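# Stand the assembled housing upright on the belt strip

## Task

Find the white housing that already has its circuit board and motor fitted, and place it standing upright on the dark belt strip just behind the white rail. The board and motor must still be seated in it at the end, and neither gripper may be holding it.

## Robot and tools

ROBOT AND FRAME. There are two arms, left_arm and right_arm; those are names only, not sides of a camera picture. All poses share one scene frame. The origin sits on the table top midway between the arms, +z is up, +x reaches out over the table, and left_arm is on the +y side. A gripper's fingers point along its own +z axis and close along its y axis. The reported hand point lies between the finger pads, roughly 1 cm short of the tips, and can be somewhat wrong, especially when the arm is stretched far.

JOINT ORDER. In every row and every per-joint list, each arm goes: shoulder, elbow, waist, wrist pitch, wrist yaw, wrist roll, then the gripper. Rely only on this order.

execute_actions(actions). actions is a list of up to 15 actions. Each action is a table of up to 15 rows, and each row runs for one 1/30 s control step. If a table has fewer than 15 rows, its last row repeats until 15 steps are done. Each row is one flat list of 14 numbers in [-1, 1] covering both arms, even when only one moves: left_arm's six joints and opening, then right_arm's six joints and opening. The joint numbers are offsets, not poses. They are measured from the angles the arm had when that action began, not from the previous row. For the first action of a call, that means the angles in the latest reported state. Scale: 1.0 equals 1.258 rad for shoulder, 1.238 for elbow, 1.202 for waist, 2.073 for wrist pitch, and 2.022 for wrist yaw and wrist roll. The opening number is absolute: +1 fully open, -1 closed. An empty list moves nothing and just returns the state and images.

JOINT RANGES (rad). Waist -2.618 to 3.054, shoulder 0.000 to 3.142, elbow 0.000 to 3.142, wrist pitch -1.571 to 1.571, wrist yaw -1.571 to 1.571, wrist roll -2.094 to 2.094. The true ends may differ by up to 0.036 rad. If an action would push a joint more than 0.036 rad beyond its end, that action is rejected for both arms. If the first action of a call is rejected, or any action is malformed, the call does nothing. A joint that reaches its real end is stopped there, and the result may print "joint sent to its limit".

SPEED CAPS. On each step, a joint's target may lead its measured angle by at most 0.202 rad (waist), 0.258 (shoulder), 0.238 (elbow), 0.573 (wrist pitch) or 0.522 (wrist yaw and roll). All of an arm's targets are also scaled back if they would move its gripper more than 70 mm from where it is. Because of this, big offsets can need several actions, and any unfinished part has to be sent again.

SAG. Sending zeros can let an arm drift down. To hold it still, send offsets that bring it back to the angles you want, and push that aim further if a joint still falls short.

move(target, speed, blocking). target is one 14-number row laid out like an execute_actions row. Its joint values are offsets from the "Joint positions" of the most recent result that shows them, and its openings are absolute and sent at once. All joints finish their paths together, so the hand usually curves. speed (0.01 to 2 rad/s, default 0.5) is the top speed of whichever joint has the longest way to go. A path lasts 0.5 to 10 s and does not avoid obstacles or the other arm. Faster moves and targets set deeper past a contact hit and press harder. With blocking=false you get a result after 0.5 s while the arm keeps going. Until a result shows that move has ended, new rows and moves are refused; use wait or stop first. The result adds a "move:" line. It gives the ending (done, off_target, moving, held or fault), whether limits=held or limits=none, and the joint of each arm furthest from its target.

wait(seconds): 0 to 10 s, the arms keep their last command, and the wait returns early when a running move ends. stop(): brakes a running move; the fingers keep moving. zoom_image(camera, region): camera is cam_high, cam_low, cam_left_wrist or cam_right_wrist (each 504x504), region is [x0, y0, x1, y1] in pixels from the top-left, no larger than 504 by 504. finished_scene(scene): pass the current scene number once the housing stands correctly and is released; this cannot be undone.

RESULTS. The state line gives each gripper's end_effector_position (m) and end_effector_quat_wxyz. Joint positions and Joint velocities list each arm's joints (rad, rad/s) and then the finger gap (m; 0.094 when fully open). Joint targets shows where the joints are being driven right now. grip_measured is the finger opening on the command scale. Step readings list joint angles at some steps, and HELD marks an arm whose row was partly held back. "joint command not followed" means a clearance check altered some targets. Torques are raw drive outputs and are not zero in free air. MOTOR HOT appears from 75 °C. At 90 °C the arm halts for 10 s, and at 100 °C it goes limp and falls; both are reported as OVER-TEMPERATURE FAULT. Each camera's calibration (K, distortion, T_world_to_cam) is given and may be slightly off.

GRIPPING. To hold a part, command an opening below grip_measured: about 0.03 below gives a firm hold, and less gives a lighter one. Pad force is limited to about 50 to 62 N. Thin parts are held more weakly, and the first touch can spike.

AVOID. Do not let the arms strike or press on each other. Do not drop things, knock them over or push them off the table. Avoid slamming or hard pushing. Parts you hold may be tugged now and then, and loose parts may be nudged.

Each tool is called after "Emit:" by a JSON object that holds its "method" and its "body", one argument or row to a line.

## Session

Emit:
{"method": "execute_actions", "body": {
  "actions": []
}}

Scene clock: 0.00 s.
left_arm: end_effector_position=(+0.5765, +0.4731, +0.1830) grip_measured=+1.000 end_effector_quat_wxyz=(+0.232, +0.021, +0.887, +0.399) | right_arm: end_effector_position=(+0.3611, -0.0962, +0.1332) grip_measured=+1.000 end_effector_quat_wxyz=(+0.374, -0.264, +0.889, +0.014)
Joint names: [shoulder, elbow, waist, wrist pitch, wrist yaw, wrist roll]
Joint positions: left_arm=[ 2.562  2.637 -0.135 -0.994 -0.765  0.331  0.094] | right_arm=[ 1.469  0.954  0.661 -0.303  0.167 -0.076  0.094]
Joint velocities: left_arm=[-0.012  0.002 -0.012 -0.037  0.007 -0.007  0.   ] | right_arm=[ 0.012 -0.027 -0.007 -0.007  0.037  0.081  0.   ]
Joint torques (N m, as the arm reports them, + toward a larger angle): no reading
Joint targets: left_arm=[2.547 2.647 -0.135 -0.990 -0.773 0.326] | right_arm=[1.462 0.960 0.661 -0.304 0.168 -0.075]
camera_calibration (this result's frames):
cam_left_wrist: T_world_to_cam=[[0.29756, -0.688616, -0.661261, 0.279458], [-0.862262, -0.491178, 0.123489, 0.709083], [-0.409833, 0.533434, -0.739922, 0.237447], [0, 0, 0, 1]] pos_world=[0.625573, 0.414062, 0.272923]
cam_right_wrist: T_world_to_cam=[[0.469566, -0.851914, 0.231841, -0.285389], [-0.764215, -0.523681, -0.376476, 0.310402], [0.442136, -0.000395717, -0.896948, 0.0619511], [0, 0, 0, 1]] pos_world=[0.343832, -0.080551, 0.238591]

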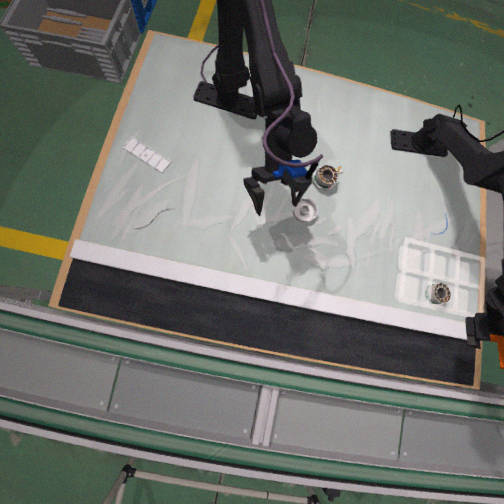

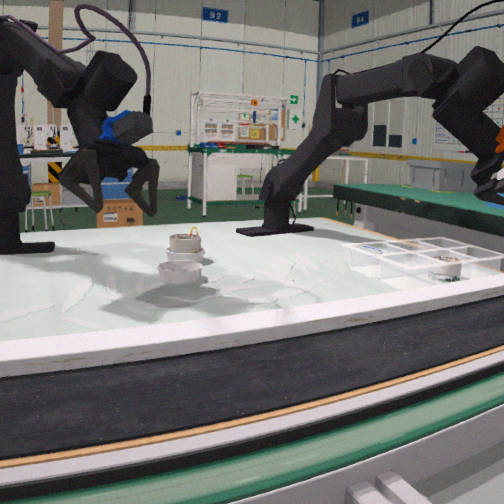

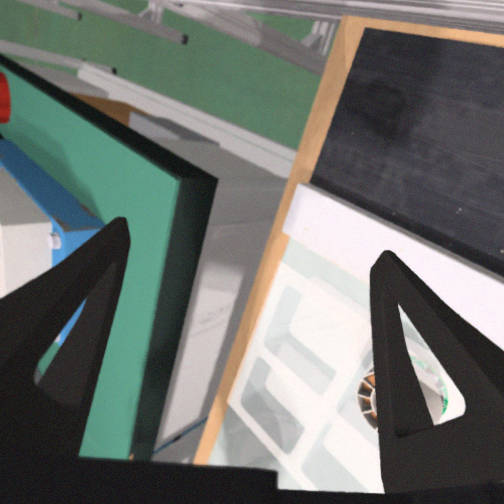

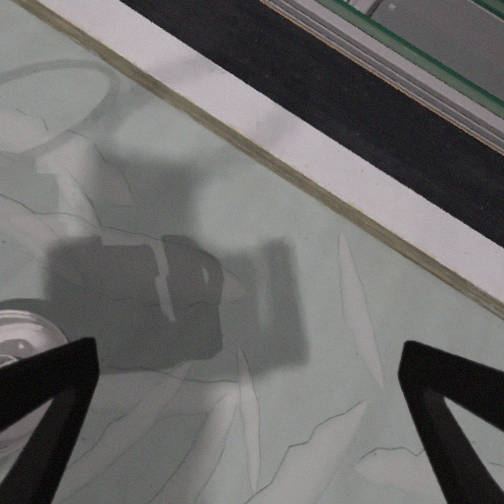

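Emit:
{"method": "move", "body": {
  "target": [-0.9,-0.9,0.2,0,0,0,1,-0.06,-0.185,0.392,0.138,-0.085,0.04,1],
  "speed": 1
}}

Scene clock: 11.77 s.
left_arm: end_effector_position=(+0.2836, +0.5456, +0.3084) grip_measured=+1.000 end_effector_quat_wxyz=(+0.195, -0.085, +0.881, +0.422) | right_arm: end_effector_position=(+0.2080, +0.0501, +0.1094) grip_measured=+1.000 end_effector_quat_wxyz=(+0.363, -0.449, +0.791, +0.203)
Joint names: [shoulder, elbow, waist, wrist pitch, wrist yaw, wrist roll]
Joint positions: left_arm=[ 1.438  1.538  0.098 -0.996 -0.758  0.333  0.094] | right_arm=[ 1.415  0.734  1.124 -0.032  0.002 -0.005  0.094]
Joint velocities: left_arm=[-0.012 -0.002 -0.002  0.037  0.022 -0.022  0.   ] | right_arm=[ 0.007  0.002 -0.022  0.007 -0.066  0.007  0.   ]
Joint torques (N m, as the arm reports them, + toward a larger angle): left_arm=[-5.46  4.79  0.44  1.31 -0.36 -0.04] | right_arm=[-8.03  6.81  0.63  1.77 -0.05  0.11]
Joint targets: left_arm=[1.430 1.522 0.105 -0.993 -0.765 0.331] | right_arm=[1.393 0.725 1.132 -0.017 -0.005 0.005]
move: off_target (right_arm); limits=none; left_arm: farthest joint: the elbow, 0.015 radians from its target (1.114 radians at the start); right_arm: farthest joint: the shoulder, 0.022 radians from its target (0.075 radians at the start)
camera_calibration (this result's frames):
cam_left_wrist: T_world_to_cam=[[0.460521, -0.603054, -0.651342, 0.403471], [-0.731161, -0.673781, 0.106874, 0.544231], [-0.503313, 0.427018, -0.75122, 0.259569], [0, 0, 0, 1]] pos_world=[0.342758, 0.499167, 0.399626]
cam_right_wrist: T_world_to_cam=[[0.850549, -0.521939, 0.0643881, -0.160811], [-0.431541, -0.762671, -0.481772, 0.215357], [0.300562, 0.381985, -0.873928, 0.116143], [0, 0, 0, 1]] pos_world=[0.194805, 0.0359479, 0.215607]

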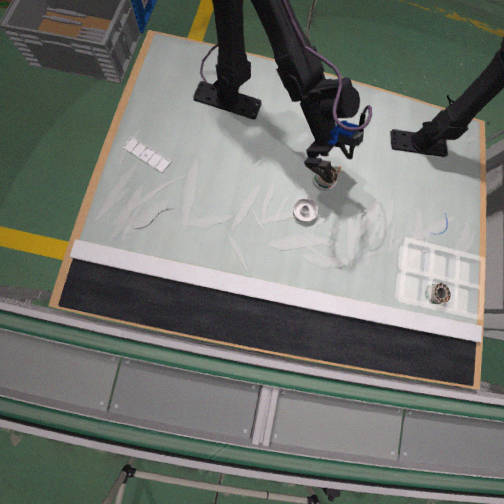

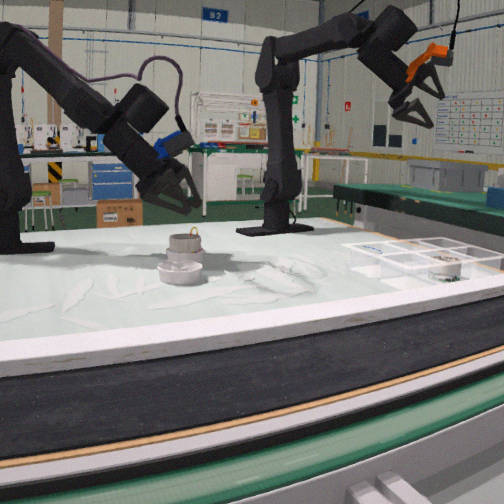

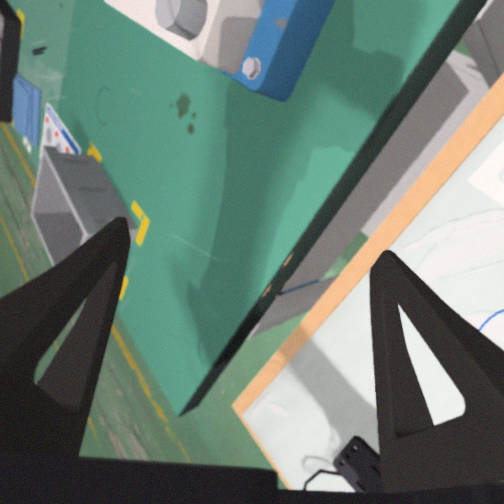

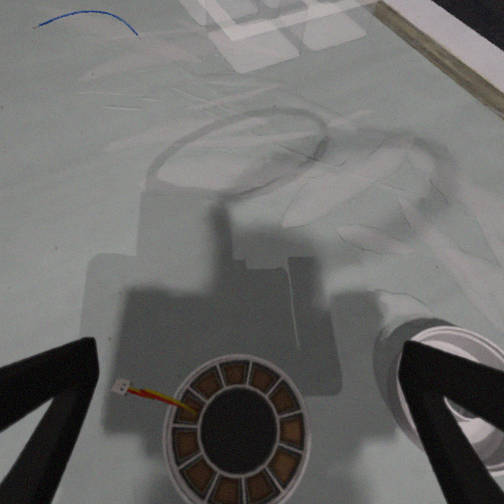

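Emit:
{"method": "move", "body": {
  "target": [0,0,0,0,0,0,1,0.025,-0.161,0,0.119,0,0.01,0.8]
}}

Emit:
{"method": "move", "body": {
  "target": [0,0,0,0,0,0,1,0.158,-0.058,0,0.133,0,0,0.8],
  "speed": 0.3
}}

Scene clock: 21.17 s.
left_arm: end_effector_position=(+0.2838, +0.5455, +0.3082) grip_measured=+1.000 end_effector_quat_wxyz=(+0.195, -0.084, +0.881, +0.422) | right_arm: end_effector_position=(+0.1977, +0.0330, +0.0659) grip_measured=+0.802 end_effector_quat_wxyz=(+0.367, -0.443, +0.791, +0.208)
Joint names: [shoulder, elbow, waist, wrist pitch, wrist yaw, wrist roll]
Joint positions: left_arm=[ 1.438  1.538  0.098 -0.996 -0.756  0.333  0.094] | right_arm=[1.441 0.541 1.124 0.201 0.002 0.006 0.085]
Joint velocities: left_arm=[ 0.012  0.007  0.002 -0.007 -0.095 -0.066  0.   ] | right_arm=[-0.002 -0.017  0.012  0.066 -0.051  0.007  0.   ]
Joint torques (N m, as the arm reports them, + toward a larger angle): left_arm=[-4.85  5.89 -0.05  1.29 -0.31 -0.02] | right_arm=[-5.19  6.46  0.02  1.8   0.    0.1 ]
Joint targets: left_arm=[1.438 1.538 0.098 -0.996 -0.758 0.333] | right_arm=[1.447 0.535 1.124 0.216 0.002 0.015]
move: done; limits=none; left_arm: farthest joint: the wrist yaw, 0.002 radians from its target (0.000 radians at the start); right_arm: farthest joint: the wrist pitch, 0.014 radians from its target (0.245 radians at the start)
camera_calibration (this result's frames):
cam_left_wrist: T_world_to_cam=[[0.460135, -0.604245, -0.65051, 0.403706], [-0.731834, -0.672961, 0.107439, 0.543824], [-0.502687, 0.426629, -0.75186, 0.259842], [0, 0, 0, 1]] pos_world=[0.342849, 0.499053, 0.399551]
cam_right_wrist: T_world_to_cam=[[0.846799, -0.528977, 0.0558082, -0.156652], [-0.437133, -0.751849, -0.493598, 0.178422], [0.303061, 0.393583, -0.867898, 0.0864835], [0, 0, 0, 1]] pos_world=[0.184437, 0.0172431, 0.17187]

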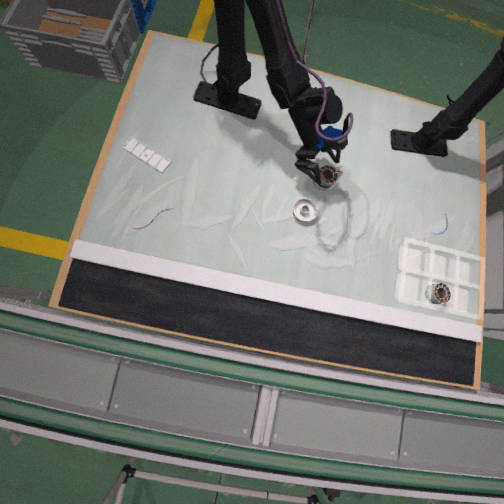

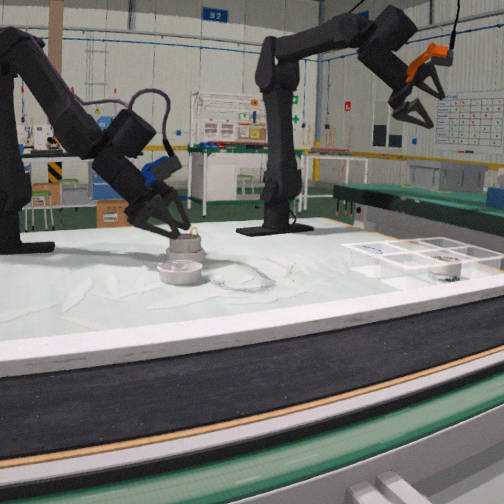

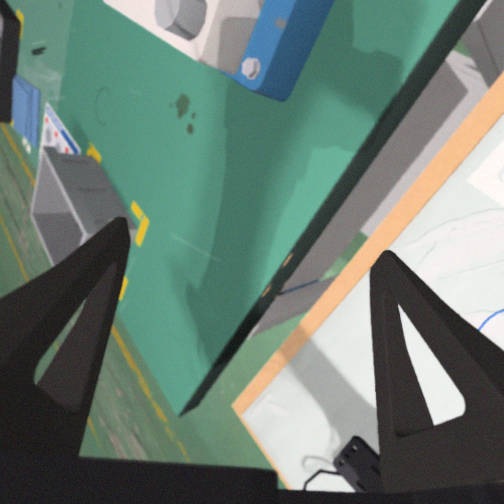

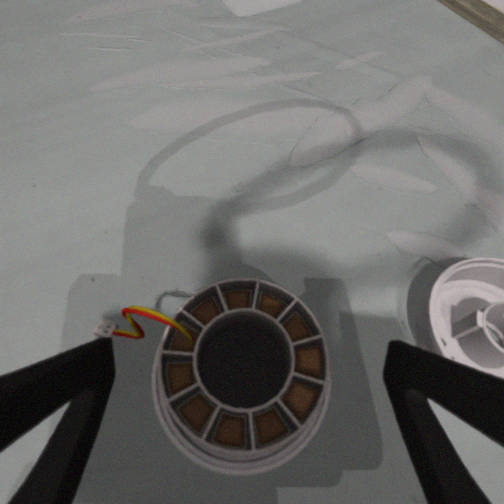

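Scene clock: 22.80 s.
left_arm: end_effector_position=(+0.2839, +0.5453, +0.3081) grip_measured=+1.000 end_effector_quat_wxyz=(+0.195, -0.084, +0.882, +0.421) | right_arm: end_effector_position=(+0.2012, +0.0388, +0.0246) grip_measured=+0.802 end_effector_quat_wxyz=(+0.371, -0.443, +0.789, +0.210)
Joint names: [shoulder, elbow, waist, wrist pitch, wrist yaw, wrist roll]
Joint positions: left_arm=[ 1.438  1.538  0.098 -0.996 -0.755  0.333  0.094] | right_arm=[1.631 0.48  1.124 0.462 0.002 0.006 0.085]
Joint velocities: left_arm=[-0.037  0.002 -0.002 -0.066 -0.037  0.051  0.   ] | right_arm=[ 0.012 -0.007  0.012 -0.037  0.007  0.007  0.001]
Joint torques (N m, as the arm reports them, + toward a larger angle): left_arm=[-4.85  5.88 -0.02  1.27 -0.32 -0.01] | right_arm=[-5.87  4.96  0.03  1.85 -0.01  0.  ]
Joint targets: left_arm=[1.438 1.538 0.098 -0.996 -0.757 0.333] | right_arm=[1.639 0.469 1.124 0.476 0.002 0.006]
move: done; limits=none; left_arm: farthest joint: the wrist yaw, 0.001 radians from its target (0.000 radians at the start); right_arm: farthest joint: the wrist pitch, 0.015 radians from its target (0.276 radians at the start)
camera_calibration (this result's frames):
cam_left_wrist: T_world_to_cam=[[0.459845, -0.605137, -0.649886, 0.403881], [-0.732338, -0.672344, 0.107863, 0.543518], [-0.502219, 0.426336, -0.752339, 0.260047], [0, 0, 0, 1]] pos_world=[0.342917, 0.498967, 0.399495]
cam_right_wrist: T_world_to_cam=[[0.846536, -0.529414, 0.0556502, -0.154158], [-0.434785, -0.747944, -0.501538, 0.163544], [0.307145, 0.400375, -0.863344, 0.0460909], [0, 0, 0, 1]] pos_world=[0.18745, 0.0222549, 0.130395]

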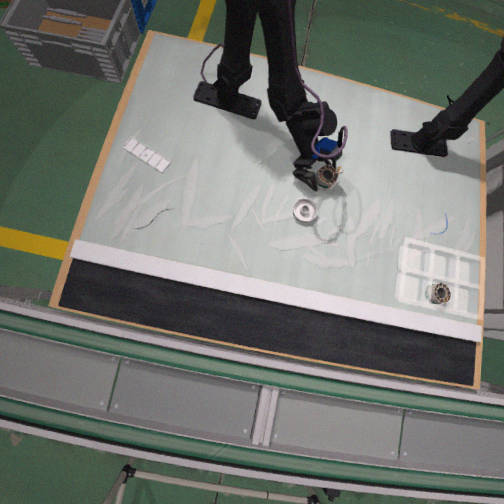

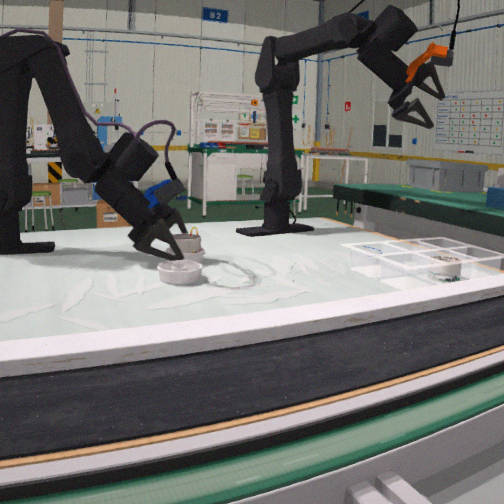

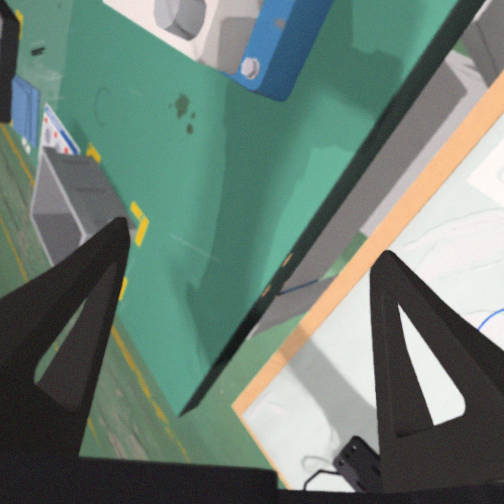

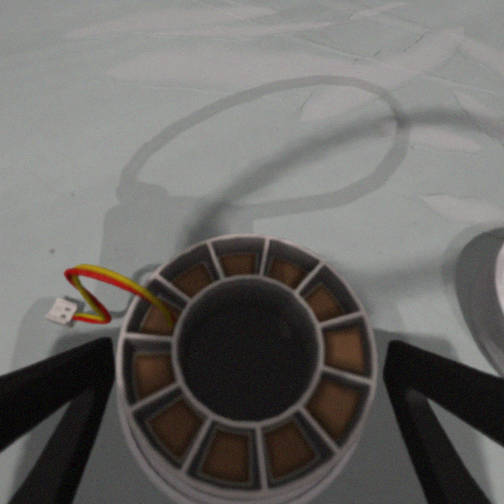

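Emit:
{"method": "execute_actions", "body": {
  "actions": [
    [[0,0,0,0,0,0,1,0.035,0.018,0,0.014,0,0,0.6]],
    [[0,0,0,0,0,0,1,0,0.005,0,0.005,0,0,0.36]],
    [[0,0,0,0,0,0,1,0,0.005,0,0.005,0,0,0.35]]
  ]
}}

Scene clock: 28.33 s.
left_arm: end_effector_position=(+0.2844, +0.5449, +0.3077) grip_measured=+1.000 end_effector_quat_wxyz=(+0.196, -0.083, +0.882, +0.420) | right_arm: end_effector_position=(+0.2016, +0.0399, +0.0179) grip_measured=+0.402 end_effector_quat_wxyz=(+0.367, -0.443, +0.791, +0.209)
Joint names: [shoulder, elbow, waist, wrist pitch, wrist yaw, wrist roll]
Joint positions: left_arm=[ 1.438  1.538  0.098 -0.996 -0.751  0.333  0.094] | right_arm=[1.663 0.483 1.124 0.481 0.001 0.007 0.066]
Joint velocities: left_arm=[-0.002 -0.012  0.002  0.037  0.007  0.007  0.   ] | right_arm=[ 0.002  0.002 -0.007  0.037 -0.037  0.007 -0.   ]
Joint torques (N m, as the arm reports them, + toward a larger angle): left_arm=[-4.85  5.91  0.03  1.28 -0.3  -0.02] | right_arm=[-6.77  6.34  0.03  1.76 -0.01  0.  ]
Joint targets: left_arm=[1.438 1.538 0.098 -0.996 -0.752 0.333] | right_arm=[1.663 0.489 1.124 0.492 0.001 0.007]
Step readings (joint positions; steps 1 to 15: 1st action; 16 to 30: 2nd action; 31 to 45: 3rd action):
0: left_arm=[1.438 1.538 0.098 -0.996 -0.755 0.333] | right_arm=[1.631 0.480 1.124 0.462 0.002 0.006]
1: left_arm=[1.438 1.538 0.098 -0.996 -0.755 0.333] | right_arm=[1.635 0.480 1.124 0.466 0.002 0.006]
2: left_arm=[1.438 1.538 0.098 -0.996 -0.754 0.333] | right_arm=[1.643 0.481 1.124 0.471 0.002 0.006]
4: left_arm=[1.438 1.538 0.098 -0.996 -0.754 0.333] | right_arm=[1.659 0.483 1.124 0.475 0.002 0.006]
8: left_arm=[1.438 1.538 0.098 -0.996 -0.754 0.333] | right_arm=[1.663 0.483 1.124 0.481 0.002 0.007]
15: left_arm=[1.438 1.538 0.098 -0.996 -0.754 0.333] | right_arm=[1.663 0.483 1.124 0.481 0.002 0.007]
16: left_arm=[1.438 1.538 0.098 -0.996 -0.754 0.333] | right_arm=[1.663 0.483 1.124 0.481 0.000 0.007]
17: left_arm=[1.438 1.538 0.098 -0.996 -0.753 0.333] | right_arm=[1.663 0.483 1.124 0.481 0.001 0.007]
19: left_arm=[1.438 1.538 0.098 -0.996 -0.753 0.333] | right_arm=[1.663 0.483 1.124 0.481 0.001 0.007]
23: left_arm=[1.438 1.538 0.098 -0.996 -0.752 0.333] | right_arm=[1.663 0.483 1.124 0.481 0.001 0.007]
30: left_arm=[1.438 1.538 0.098 -0.996 -0.752 0.333] | right_arm=[1.663 0.483 1.124 0.481 0.001 0.007]
31: left_arm=[1.438 1.538 0.098 -0.996 -0.752 0.333] | right_arm=[1.663 0.483 1.124 0.481 0.001 0.007]
32: left_arm=[1.438 1.538 0.098 -0.996 -0.752 0.333] | right_arm=[1.663 0.483 1.124 0.481 0.001 0.007]
34: left_arm=[1.438 1.538 0.098 -0.996 -0.751 0.333] | right_arm=[1.663 0.483 1.124 0.481 0.001 0.007]
38: left_arm=[1.438 1.538 0.098 -0.996 -0.751 0.333] | right_arm=[1.663 0.483 1.124 0.481 0.001 0.007]
45: Joint positions above
camera_calibration (this result's frames):
cam_left_wrist: T_world_to_cam=[[0.458774, -0.608403, -0.64759, 0.404522], [-0.734184, -0.670077, 0.10941, 0.542396], [-0.5005, 0.425255, -0.754094, 0.260802], [0, 0, 0, 1]] pos_world=[0.343165, 0.498652, 0.39929]
cam_right_wrist: T_world_to_cam=[[0.847065, -0.528688, 0.05449, -0.153676], [-0.437401, -0.751681, -0.493615, 0.161671], [0.301928, 0.394291, -0.867972, 0.0411185], [0, 0, 0, 1]] pos_world=[0.188473, 0.0240656, 0.123867]

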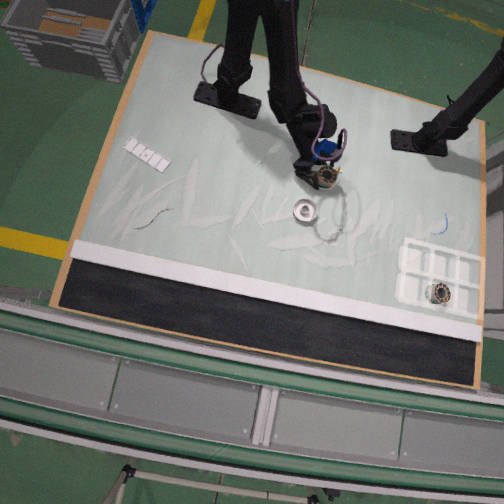

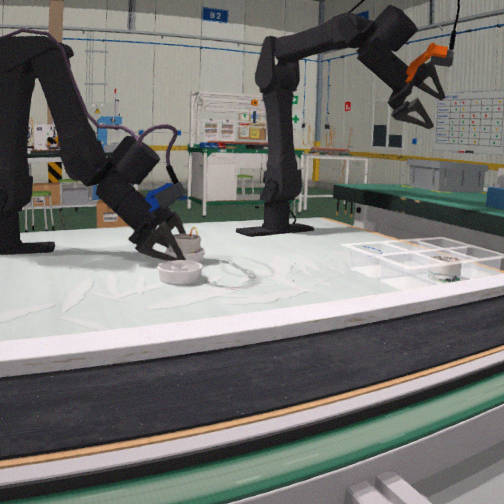

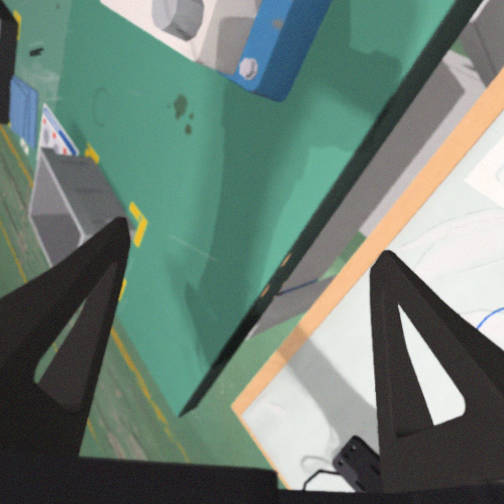

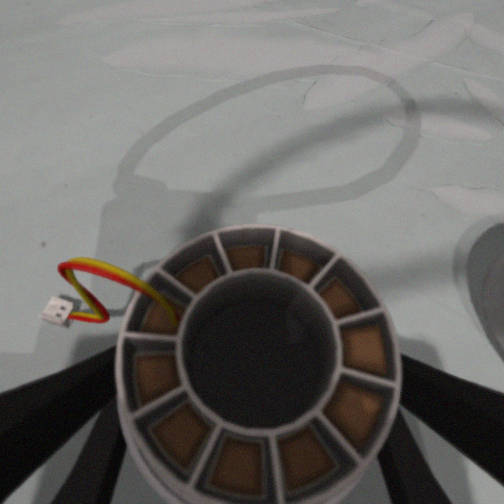

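Emit:
{"method": "move", "body": {
  "target": [0,0,0,0,0,0,1,-0.084,0.379,-0.05,-0.254,0,0,0.35],
  "speed": 0.6
}}

Emit:
{"method": "move", "body": {
  "target": [0,0,0,0,0,0,1,0.63,0.847,-0.572,-0.099,0,0,0.35],
  "speed": 0.7
}}

Scene clock: 42.10 s.
left_arm: end_effector_position=(+0.2845, +0.5447, +0.3076) grip_measured=+1.000 end_effector_quat_wxyz=(+0.196, -0.083, +0.883, +0.419) | right_arm: end_effector_position=(+0.2516, +0.0797, +0.1228) grip_measured=+0.402 end_effector_quat_wxyz=(+0.372, -0.423, +0.802, +0.199)
Joint names: [shoulder, elbow, waist, wrist pitch, wrist yaw, wrist roll]
Joint positions: left_arm=[ 1.438  1.538  0.098 -0.996 -0.749  0.333  0.094] | right_arm=[ 1.578  0.93   1.073 -0.051  0.001  0.007  0.066]
Joint velocities: left_arm=[-0.002  0.012 -0.027 -0.051 -0.022 -0.037  0.   ] | right_arm=[-0.007 -0.007  0.007  0.007 -0.037 -0.051 -0.   ]
Joint torques (N m, as the arm reports them, + toward a larger angle): left_arm=[-4.85  5.9   0.01  1.29 -0.3  -0.03] | right_arm=[-9.65  9.85 -0.7   1.72 -0.01 -0.01]
Joint targets: left_arm=[1.438 1.538 0.098 -0.996 -0.751 0.333] | right_arm=[1.557 0.952 1.063 -0.046 0.001 0.007]
move: off_target (right_arm); limits=none; left_arm: farthest joint: the wrist yaw, 0.002 radians from its target (0.000 radians at the start); right_arm: farthest joint: the elbow, 0.022 radians from its target (0.470 radians at the start)
camera_calibration (this result's frames):
cam_left_wrist: T_world_to_cam=[[0.458382, -0.609588, -0.646752, 0.404754], [-0.734854, -0.669251, 0.10997, 0.541987], [-0.499876, 0.42486, -0.75473, 0.261077], [0, 0, 0, 1]] pos_world=[0.343255, 0.498538, 0.399216]
cam_right_wrist: T_world_to_cam=[[0.819381, -0.570654, 0.05449, -0.170378], [-0.474682, -0.728712, -0.493615, 0.272758], [0.321391, 0.378594, -0.867972, 0.0977003], [0, 0, 0, 1]] pos_world=[0.237678, 0.0645462, 0.228723]

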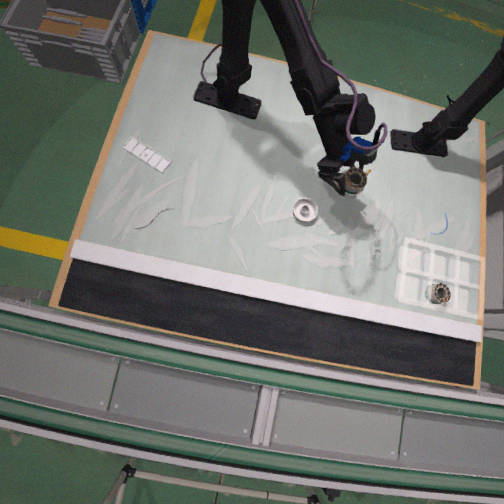

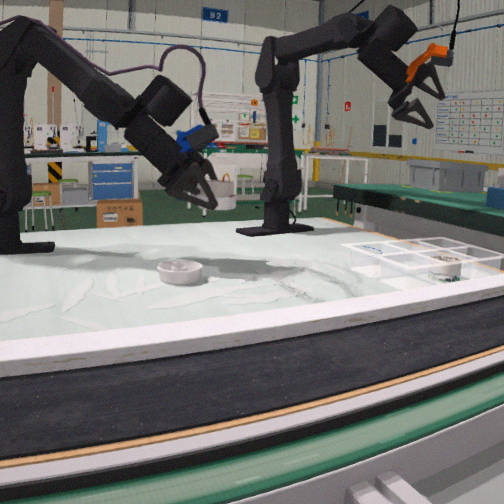

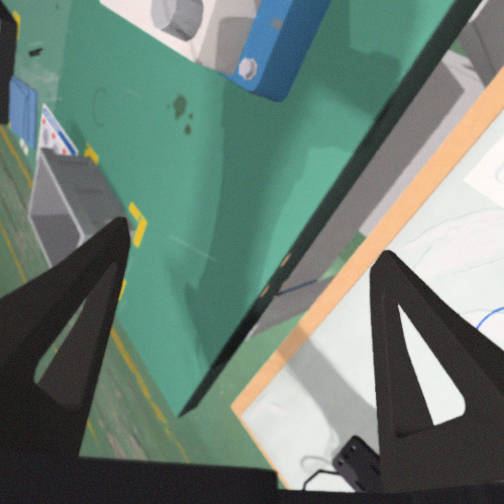

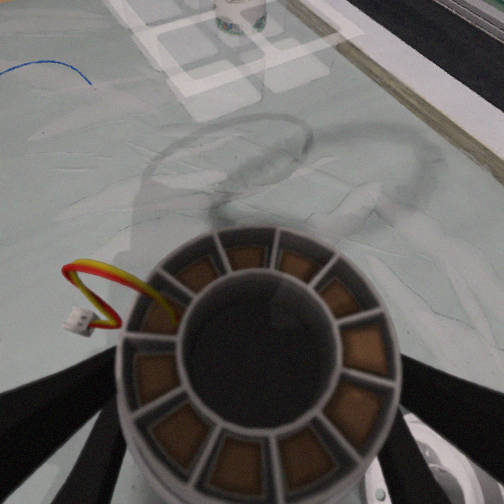

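Scene clock: 44.20 s.
left_arm: end_effector_position=(+0.2846, +0.5446, +0.3075) grip_measured=+1.000 end_effector_quat_wxyz=(+0.197, -0.083, +0.883, +0.418) | right_arm: end_effector_position=(+0.6277, -0.1074, +0.0926) grip_measured=+0.402 end_effector_quat_wxyz=(+0.419, -0.124, +0.898, +0.059)
Joint names: [shoulder, elbow, waist, wrist pitch, wrist yaw, wrist roll]
Joint positions: left_arm=[ 1.438  1.538  0.098 -0.996 -0.748  0.333  0.094] | right_arm=[ 2.379  1.944  0.378 -0.263  0.006  0.007  0.066]
Joint velocities: left_arm=[ 0.012 -0.017  0.007 -0.007 -0.007  0.007  0.   ] | right_arm=[ 0.002 -0.012 -0.017  0.037 -0.007  0.022  0.   ]
Joint torques (N m, as the arm reports them, + toward a larger angle): left_arm=[-4.85  5.93  0.02  1.29 -0.31 -0.02] | right_arm=[-16.33  11.37   0.68   1.72  -0.08   0.  ]
Joint targets: left_arm=[1.438 1.538 0.098 -0.996 -0.750 0.333] | right_arm=[2.370 1.979 0.386 -0.256 0.001 0.007]
move: off_target (right_arm); limits=none; left_arm: farthest joint: the wrist yaw, 0.001 radians from its target (0.000 radians at the start); right_arm: farthest joint: the elbow, 0.034 radians from its target (1.049 radians at the start)
camera_calibration (this result's frames):
cam_left_wrist: T_world_to_cam=[[0.458087, -0.610476, -0.646124, 0.404927], [-0.735356, -0.66863, 0.11039, 0.541681], [-0.499408, 0.424563, -0.755208, 0.261283], [0, 0, 0, 1]] pos_world=[0.343323, 0.498451, 0.39916]
cam_right_wrist: T_world_to_cam=[[0.259969, -0.963909, 0.0573992, -0.275013], [-0.831109, -0.253624, -0.494907, 0.574988], [0.491604, 0.0809558, -0.867048, -0.117447], [0, 0, 0, 1]] pos_world=[0.60711, -0.109749, 0.19852]

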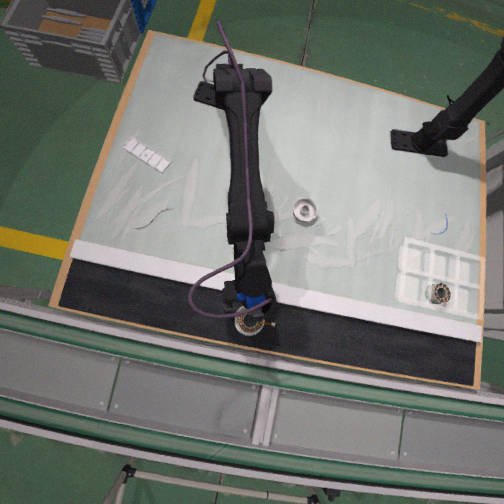

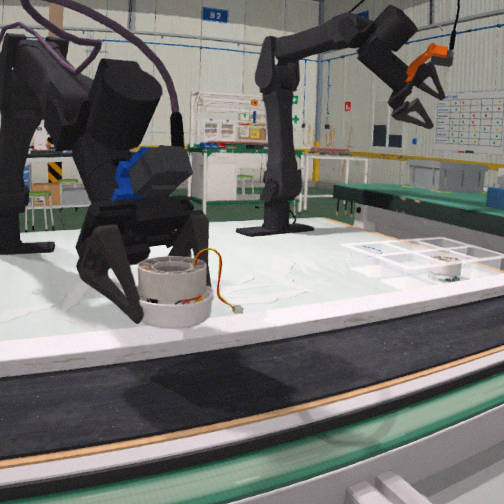

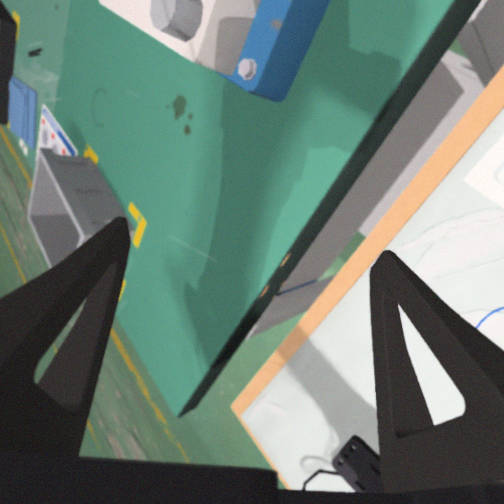

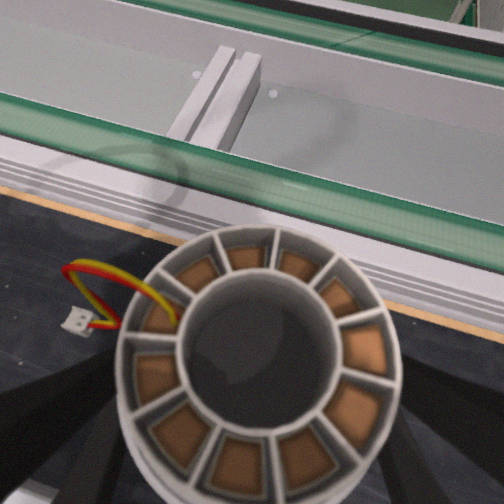

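Emit:
{"method": "move", "body": {
  "target": [0,0,0,0,0,0,1,0.113,-0.02,0,0.102,0,0,0.35],
  "speed": 0.17
}}

Scene clock: 47.97 s.
left_arm: end_effector_position=(+0.2848, +0.5444, +0.3073) grip_measured=+1.000 end_effector_quat_wxyz=(+0.197, -0.083, +0.883, +0.418) | right_arm: end_effector_position=(+0.6420, -0.1031, +0.0266) grip_measured=+0.402 end_effector_quat_wxyz=(+0.424, -0.124, +0.895, +0.060)
Joint names: [shoulder, elbow, waist, wrist pitch, wrist yaw, wrist roll]
Joint positions: left_arm=[ 1.438  1.538  0.098 -0.996 -0.747  0.333  0.094] | right_arm=[ 2.522  1.925  0.378 -0.088  0.005  0.007  0.066]
Joint velocities: left_arm=[-0.007 -0.012 -0.007  0.007 -0.007  0.066  0.   ] | right_arm=[ 0.002  0.012  0.007 -0.007  0.037 -0.022 -0.001]
Joint torques (N m, as the arm reports them, + toward a larger angle): left_arm=[-4.86  5.92  0.01  1.28 -0.3  -0.01] | right_arm=[-16.3    7.44   0.02   2.07   0.    -0.01]
Joint targets: left_arm=[1.438 1.538 0.098 -0.996 -0.748 0.333] | right_arm=[2.521 1.919 0.378 -0.051 0.005 0.007]
move: off_target (right_arm); limits=none; left_arm: farthest joint: the wrist yaw, 0.001 radians from its target (0.000 radians at the start); right_arm: farthest joint: the wrist pitch, 0.036 radians from its target (0.211 radians at the start)
camera_calibration (this result's frames):
cam_left_wrist: T_world_to_cam=[[0.457693, -0.611658, -0.645284, 0.405158], [-0.736025, -0.667801, 0.110948, 0.541272], [-0.498784, 0.424165, -0.755843, 0.261558], [0, 0, 0, 1]] pos_world=[0.343413, 0.498336, 0.399086]
cam_right_wrist: T_world_to_cam=[[0.259566, -0.964048, 0.0568995, -0.2706], [-0.825021, -0.251987, -0.505809, 0.551776], [0.501962, 0.0843474, -0.860767, -0.188461], [0, 0, 0, 1]] pos_world=[0.620065, -0.105934, 0.132269]

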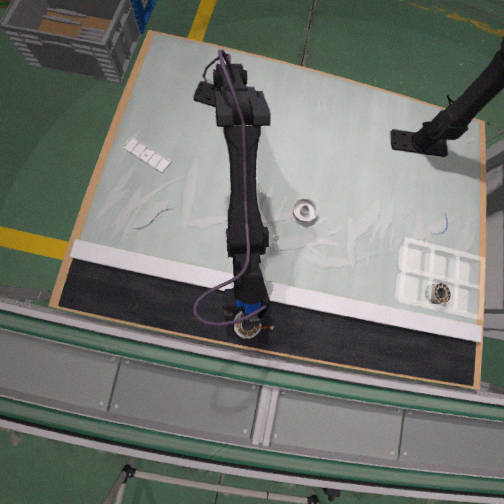

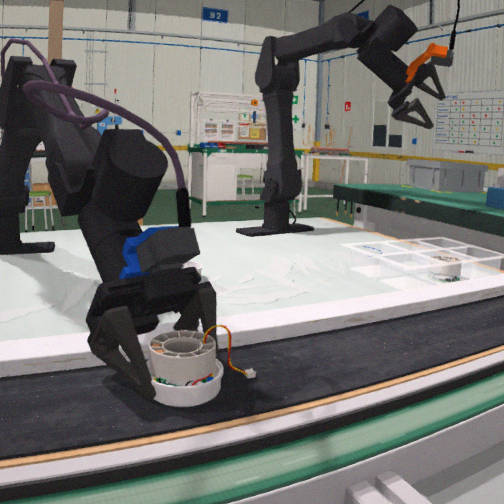

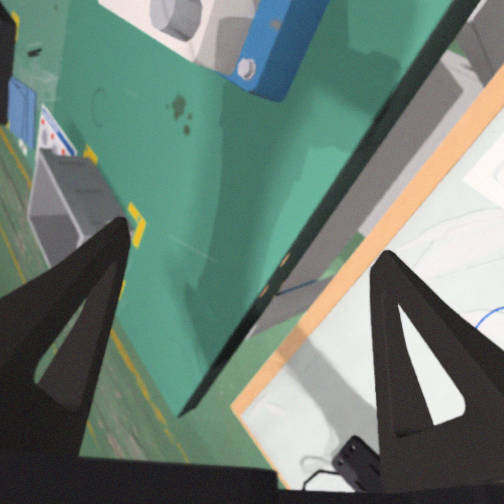

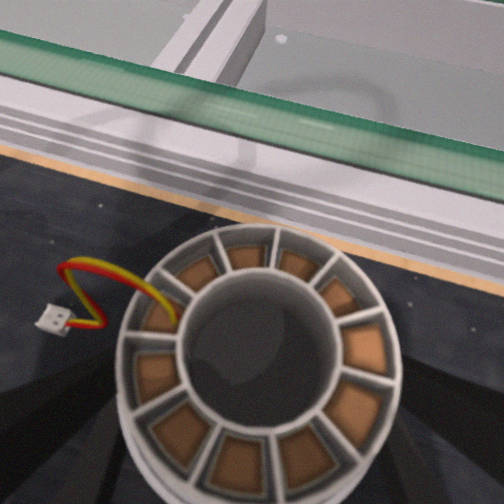

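Emit:
{"method": "execute_actions", "body": {
  "actions": [
    [[0,0,0,0,0,0,1,0.005,-0.005,0,0.005,0,0,0.35],[0,0,0,0,0,0,1,0.005,-0.005,0,0.005,0,0,0.35],[0,0,0,0,0,0,1,0.005,-0.005,0,0.005,0,0,0.35],[0,0,0,0,0,0,1,0.005,-0.005,0,0.005,0,0,0.35],[0,0,0,0,0,0,1,0,0,0,0,0,0,0.85]]
  ]
}}

Emit:
{"method": "move", "body": {
  "target": [0,0,0,0,0,0,1,-0.4,-0.3,0,-0.08,0,0,0.85],
  "speed": 0.7
}}

Scene clock: 53.53 s.
left_arm: end_effector_position=(+0.2849, +0.5443, +0.3072) grip_measured=+1.000 end_effector_quat_wxyz=(+0.197, -0.083, +0.883, +0.417) | right_arm: end_effector_position=(+0.6420, -0.1031, +0.0267) grip_measured=+0.848 end_effector_quat_wxyz=(+0.425, -0.124, +0.895, +0.060)
Joint names: [shoulder, elbow, waist, wrist pitch, wrist yaw, wrist roll]
Joint positions: left_arm=[ 1.438  1.538  0.098 -0.996 -0.746  0.333  0.094] | right_arm=[ 2.522  1.925  0.378 -0.087  0.005  0.007  0.087]
Joint velocities: left_arm=[-0.012 -0.022 -0.007 -0.095  0.022 -0.037  0.   ] | right_arm=[-0.007 -0.007 -0.007  0.022 -0.022 -0.037 -0.   ]
Joint torques (N m, as the arm reports them, + toward a larger angle): left_arm=[-4.88  5.92  0.04  1.28 -0.31 -0.01] | right_arm=[-16.1    7.84   0.03   1.7   -0.01  -0.01]
Joint targets: left_arm=[1.438 1.538 0.098 -0.996 -0.747 0.333] | right_arm=[2.522 1.925 0.378 -0.087 0.005 0.007]
Step readings (joint positions):
0: left_arm=[1.438 1.538 0.098 -0.996 -0.747 0.333] | right_arm=[2.522 1.925 0.378 -0.087 0.005 0.007]
1: left_arm=[1.438 1.538 0.098 -0.996 -0.747 0.333] | right_arm=[2.522 1.925 0.378 -0.087 0.005 0.007]
2: left_arm=[1.438 1.538 0.098 -0.996 -0.746 0.333] | right_arm=[2.522 1.925 0.378 -0.087 0.005 0.007]
4: left_arm=[1.438 1.538 0.098 -0.996 -0.746 0.333] | right_arm=[2.522 1.925 0.378 -0.087 0.005 0.007]
8: left_arm=[1.438 1.538 0.098 -0.996 -0.746 0.333] | right_arm=[2.522 1.925 0.378 -0.087 0.005 0.007]
15: Joint positions above
camera_calibration (this result's frames):
cam_left_wrist: T_world_to_cam=[[0.457396, -0.612544, -0.644654, 0.40533], [-0.736526, -0.667179, 0.111366, 0.540965], [-0.498316, 0.423866, -0.75632, 0.261765], [0, 0, 0, 1]] pos_world=[0.34348, 0.49825, 0.399031]
cam_right_wrist: T_world_to_cam=[[0.259545, -0.964054, 0.0568916, -0.27059], [-0.824836, -0.251933, -0.506138, 0.55176], [0.502277, 0.0844393, -0.860574, -0.188626], [0, 0, 0, 1]] pos_world=[0.620084, -0.105929, 0.132334]

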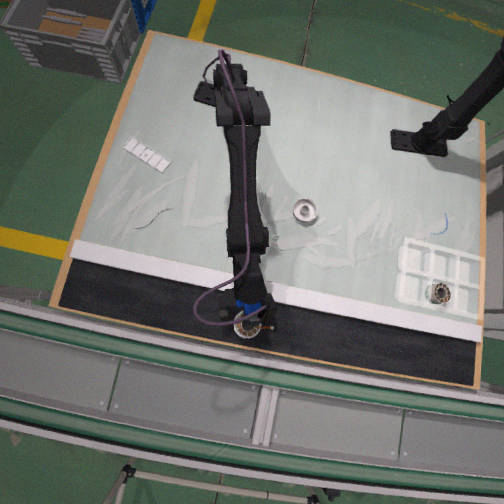

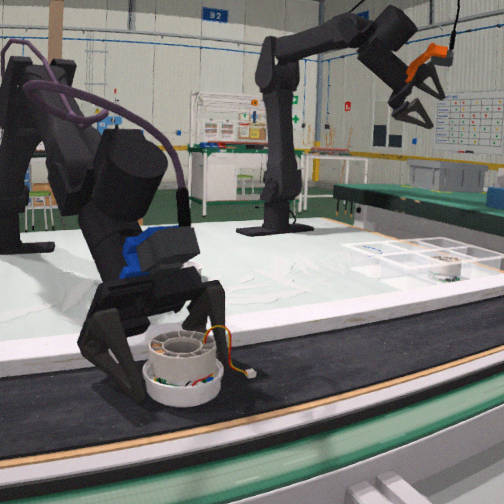

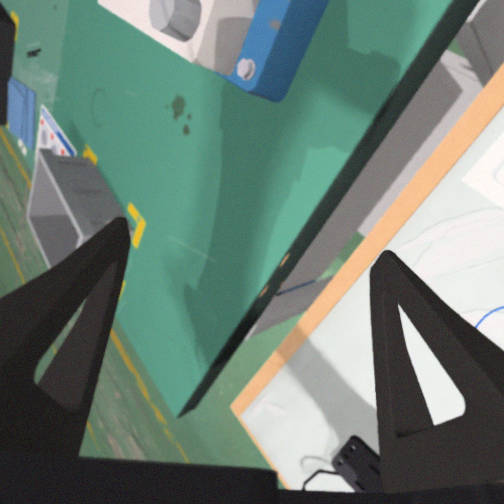

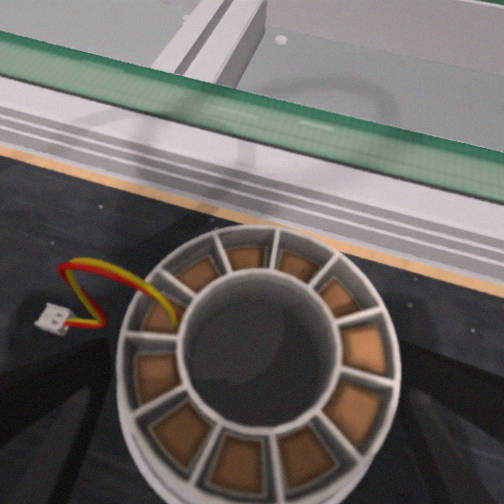

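Scene clock: 54.93 s.
left_arm: end_effector_position=(+0.2850, +0.5442, +0.3071) grip_measured=+1.000 end_effector_quat_wxyz=(+0.197, -0.082, +0.883, +0.417) | right_arm: end_effector_position=(+0.5543, -0.1287, +0.1378) grip_measured=+0.848 end_effector_quat_wxyz=(+0.417, -0.124, +0.899, +0.059)
Joint names: [shoulder, elbow, waist, wrist pitch, wrist yaw, wrist roll]
Joint positions: left_arm=[ 1.438  1.538  0.098 -0.996 -0.744  0.333  0.094] | right_arm=[ 2.03   1.562  0.378 -0.234  0.005  0.007  0.087]
Joint velocities: left_arm=[-0.002 -0.012 -0.017 -0.051 -0.051 -0.022  0.   ] | right_arm=[-0.002  0.007  0.002 -0.022 -0.007 -0.007 -0.002]
Joint torques (N m, as the arm reports them, + toward a larger angle): left_arm=[-4.8   5.95 -0.02  1.28 -0.31 -0.02] | right_arm=[-13.67   7.31   0.03   1.45  -0.01   0.  ]
Joint targets: left_arm=[1.438 1.538 0.098 -0.996 -0.746 0.333] | right_arm=[2.018 1.553 0.378 -0.253 0.005 0.007]
move: done; limits=none; left_arm: farthest joint: the wrist yaw, 0.002 radians from its target (0.000 radians at the start); right_arm: farthest joint: the wrist pitch, 0.018 radians from its target (0.166 radians at the start)
camera_calibration (this result's frames):
cam_left_wrist: T_world_to_cam=[[0.457099, -0.61343, -0.644022, 0.405502], [-0.737027, -0.666555, 0.111783, 0.540658], [-0.497848, 0.423566, -0.756796, 0.261972], [0, 0, 0, 1]] pos_world=[0.343548, 0.498163, 0.398975]
cam_right_wrist: T_world_to_cam=[[0.260528, -0.963767, 0.0572527, -0.279352], [-0.833414, -0.254434, -0.490595, 0.531515], [0.487387, 0.0800983, -0.869505, -0.0379157], [0, 0, 0, 1]] pos_world=[0.534231, -0.130958, 0.243784]

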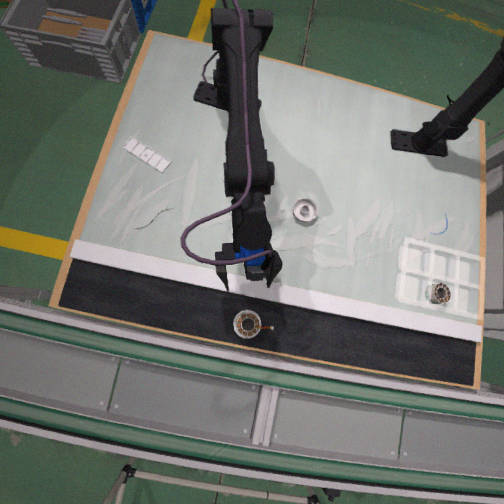

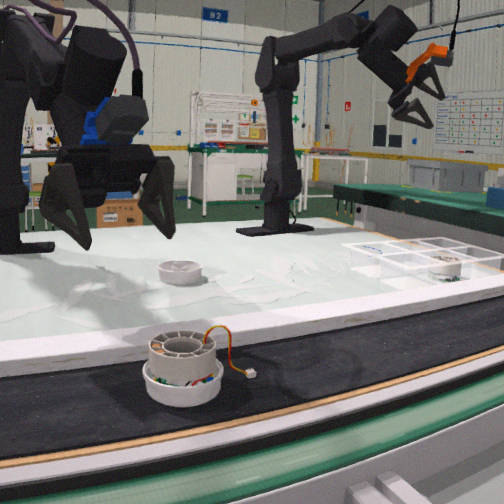

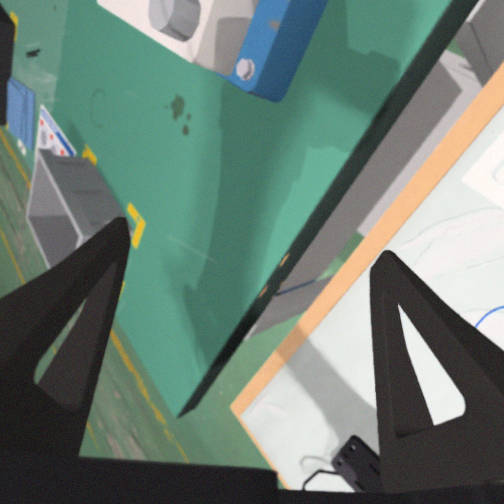

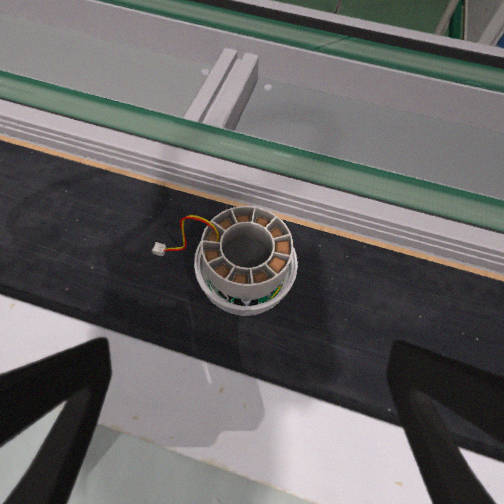

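Emit:
{"method": "finished_scene", "body": {
  "scene": 2
}}

The scene is finished: the task was done.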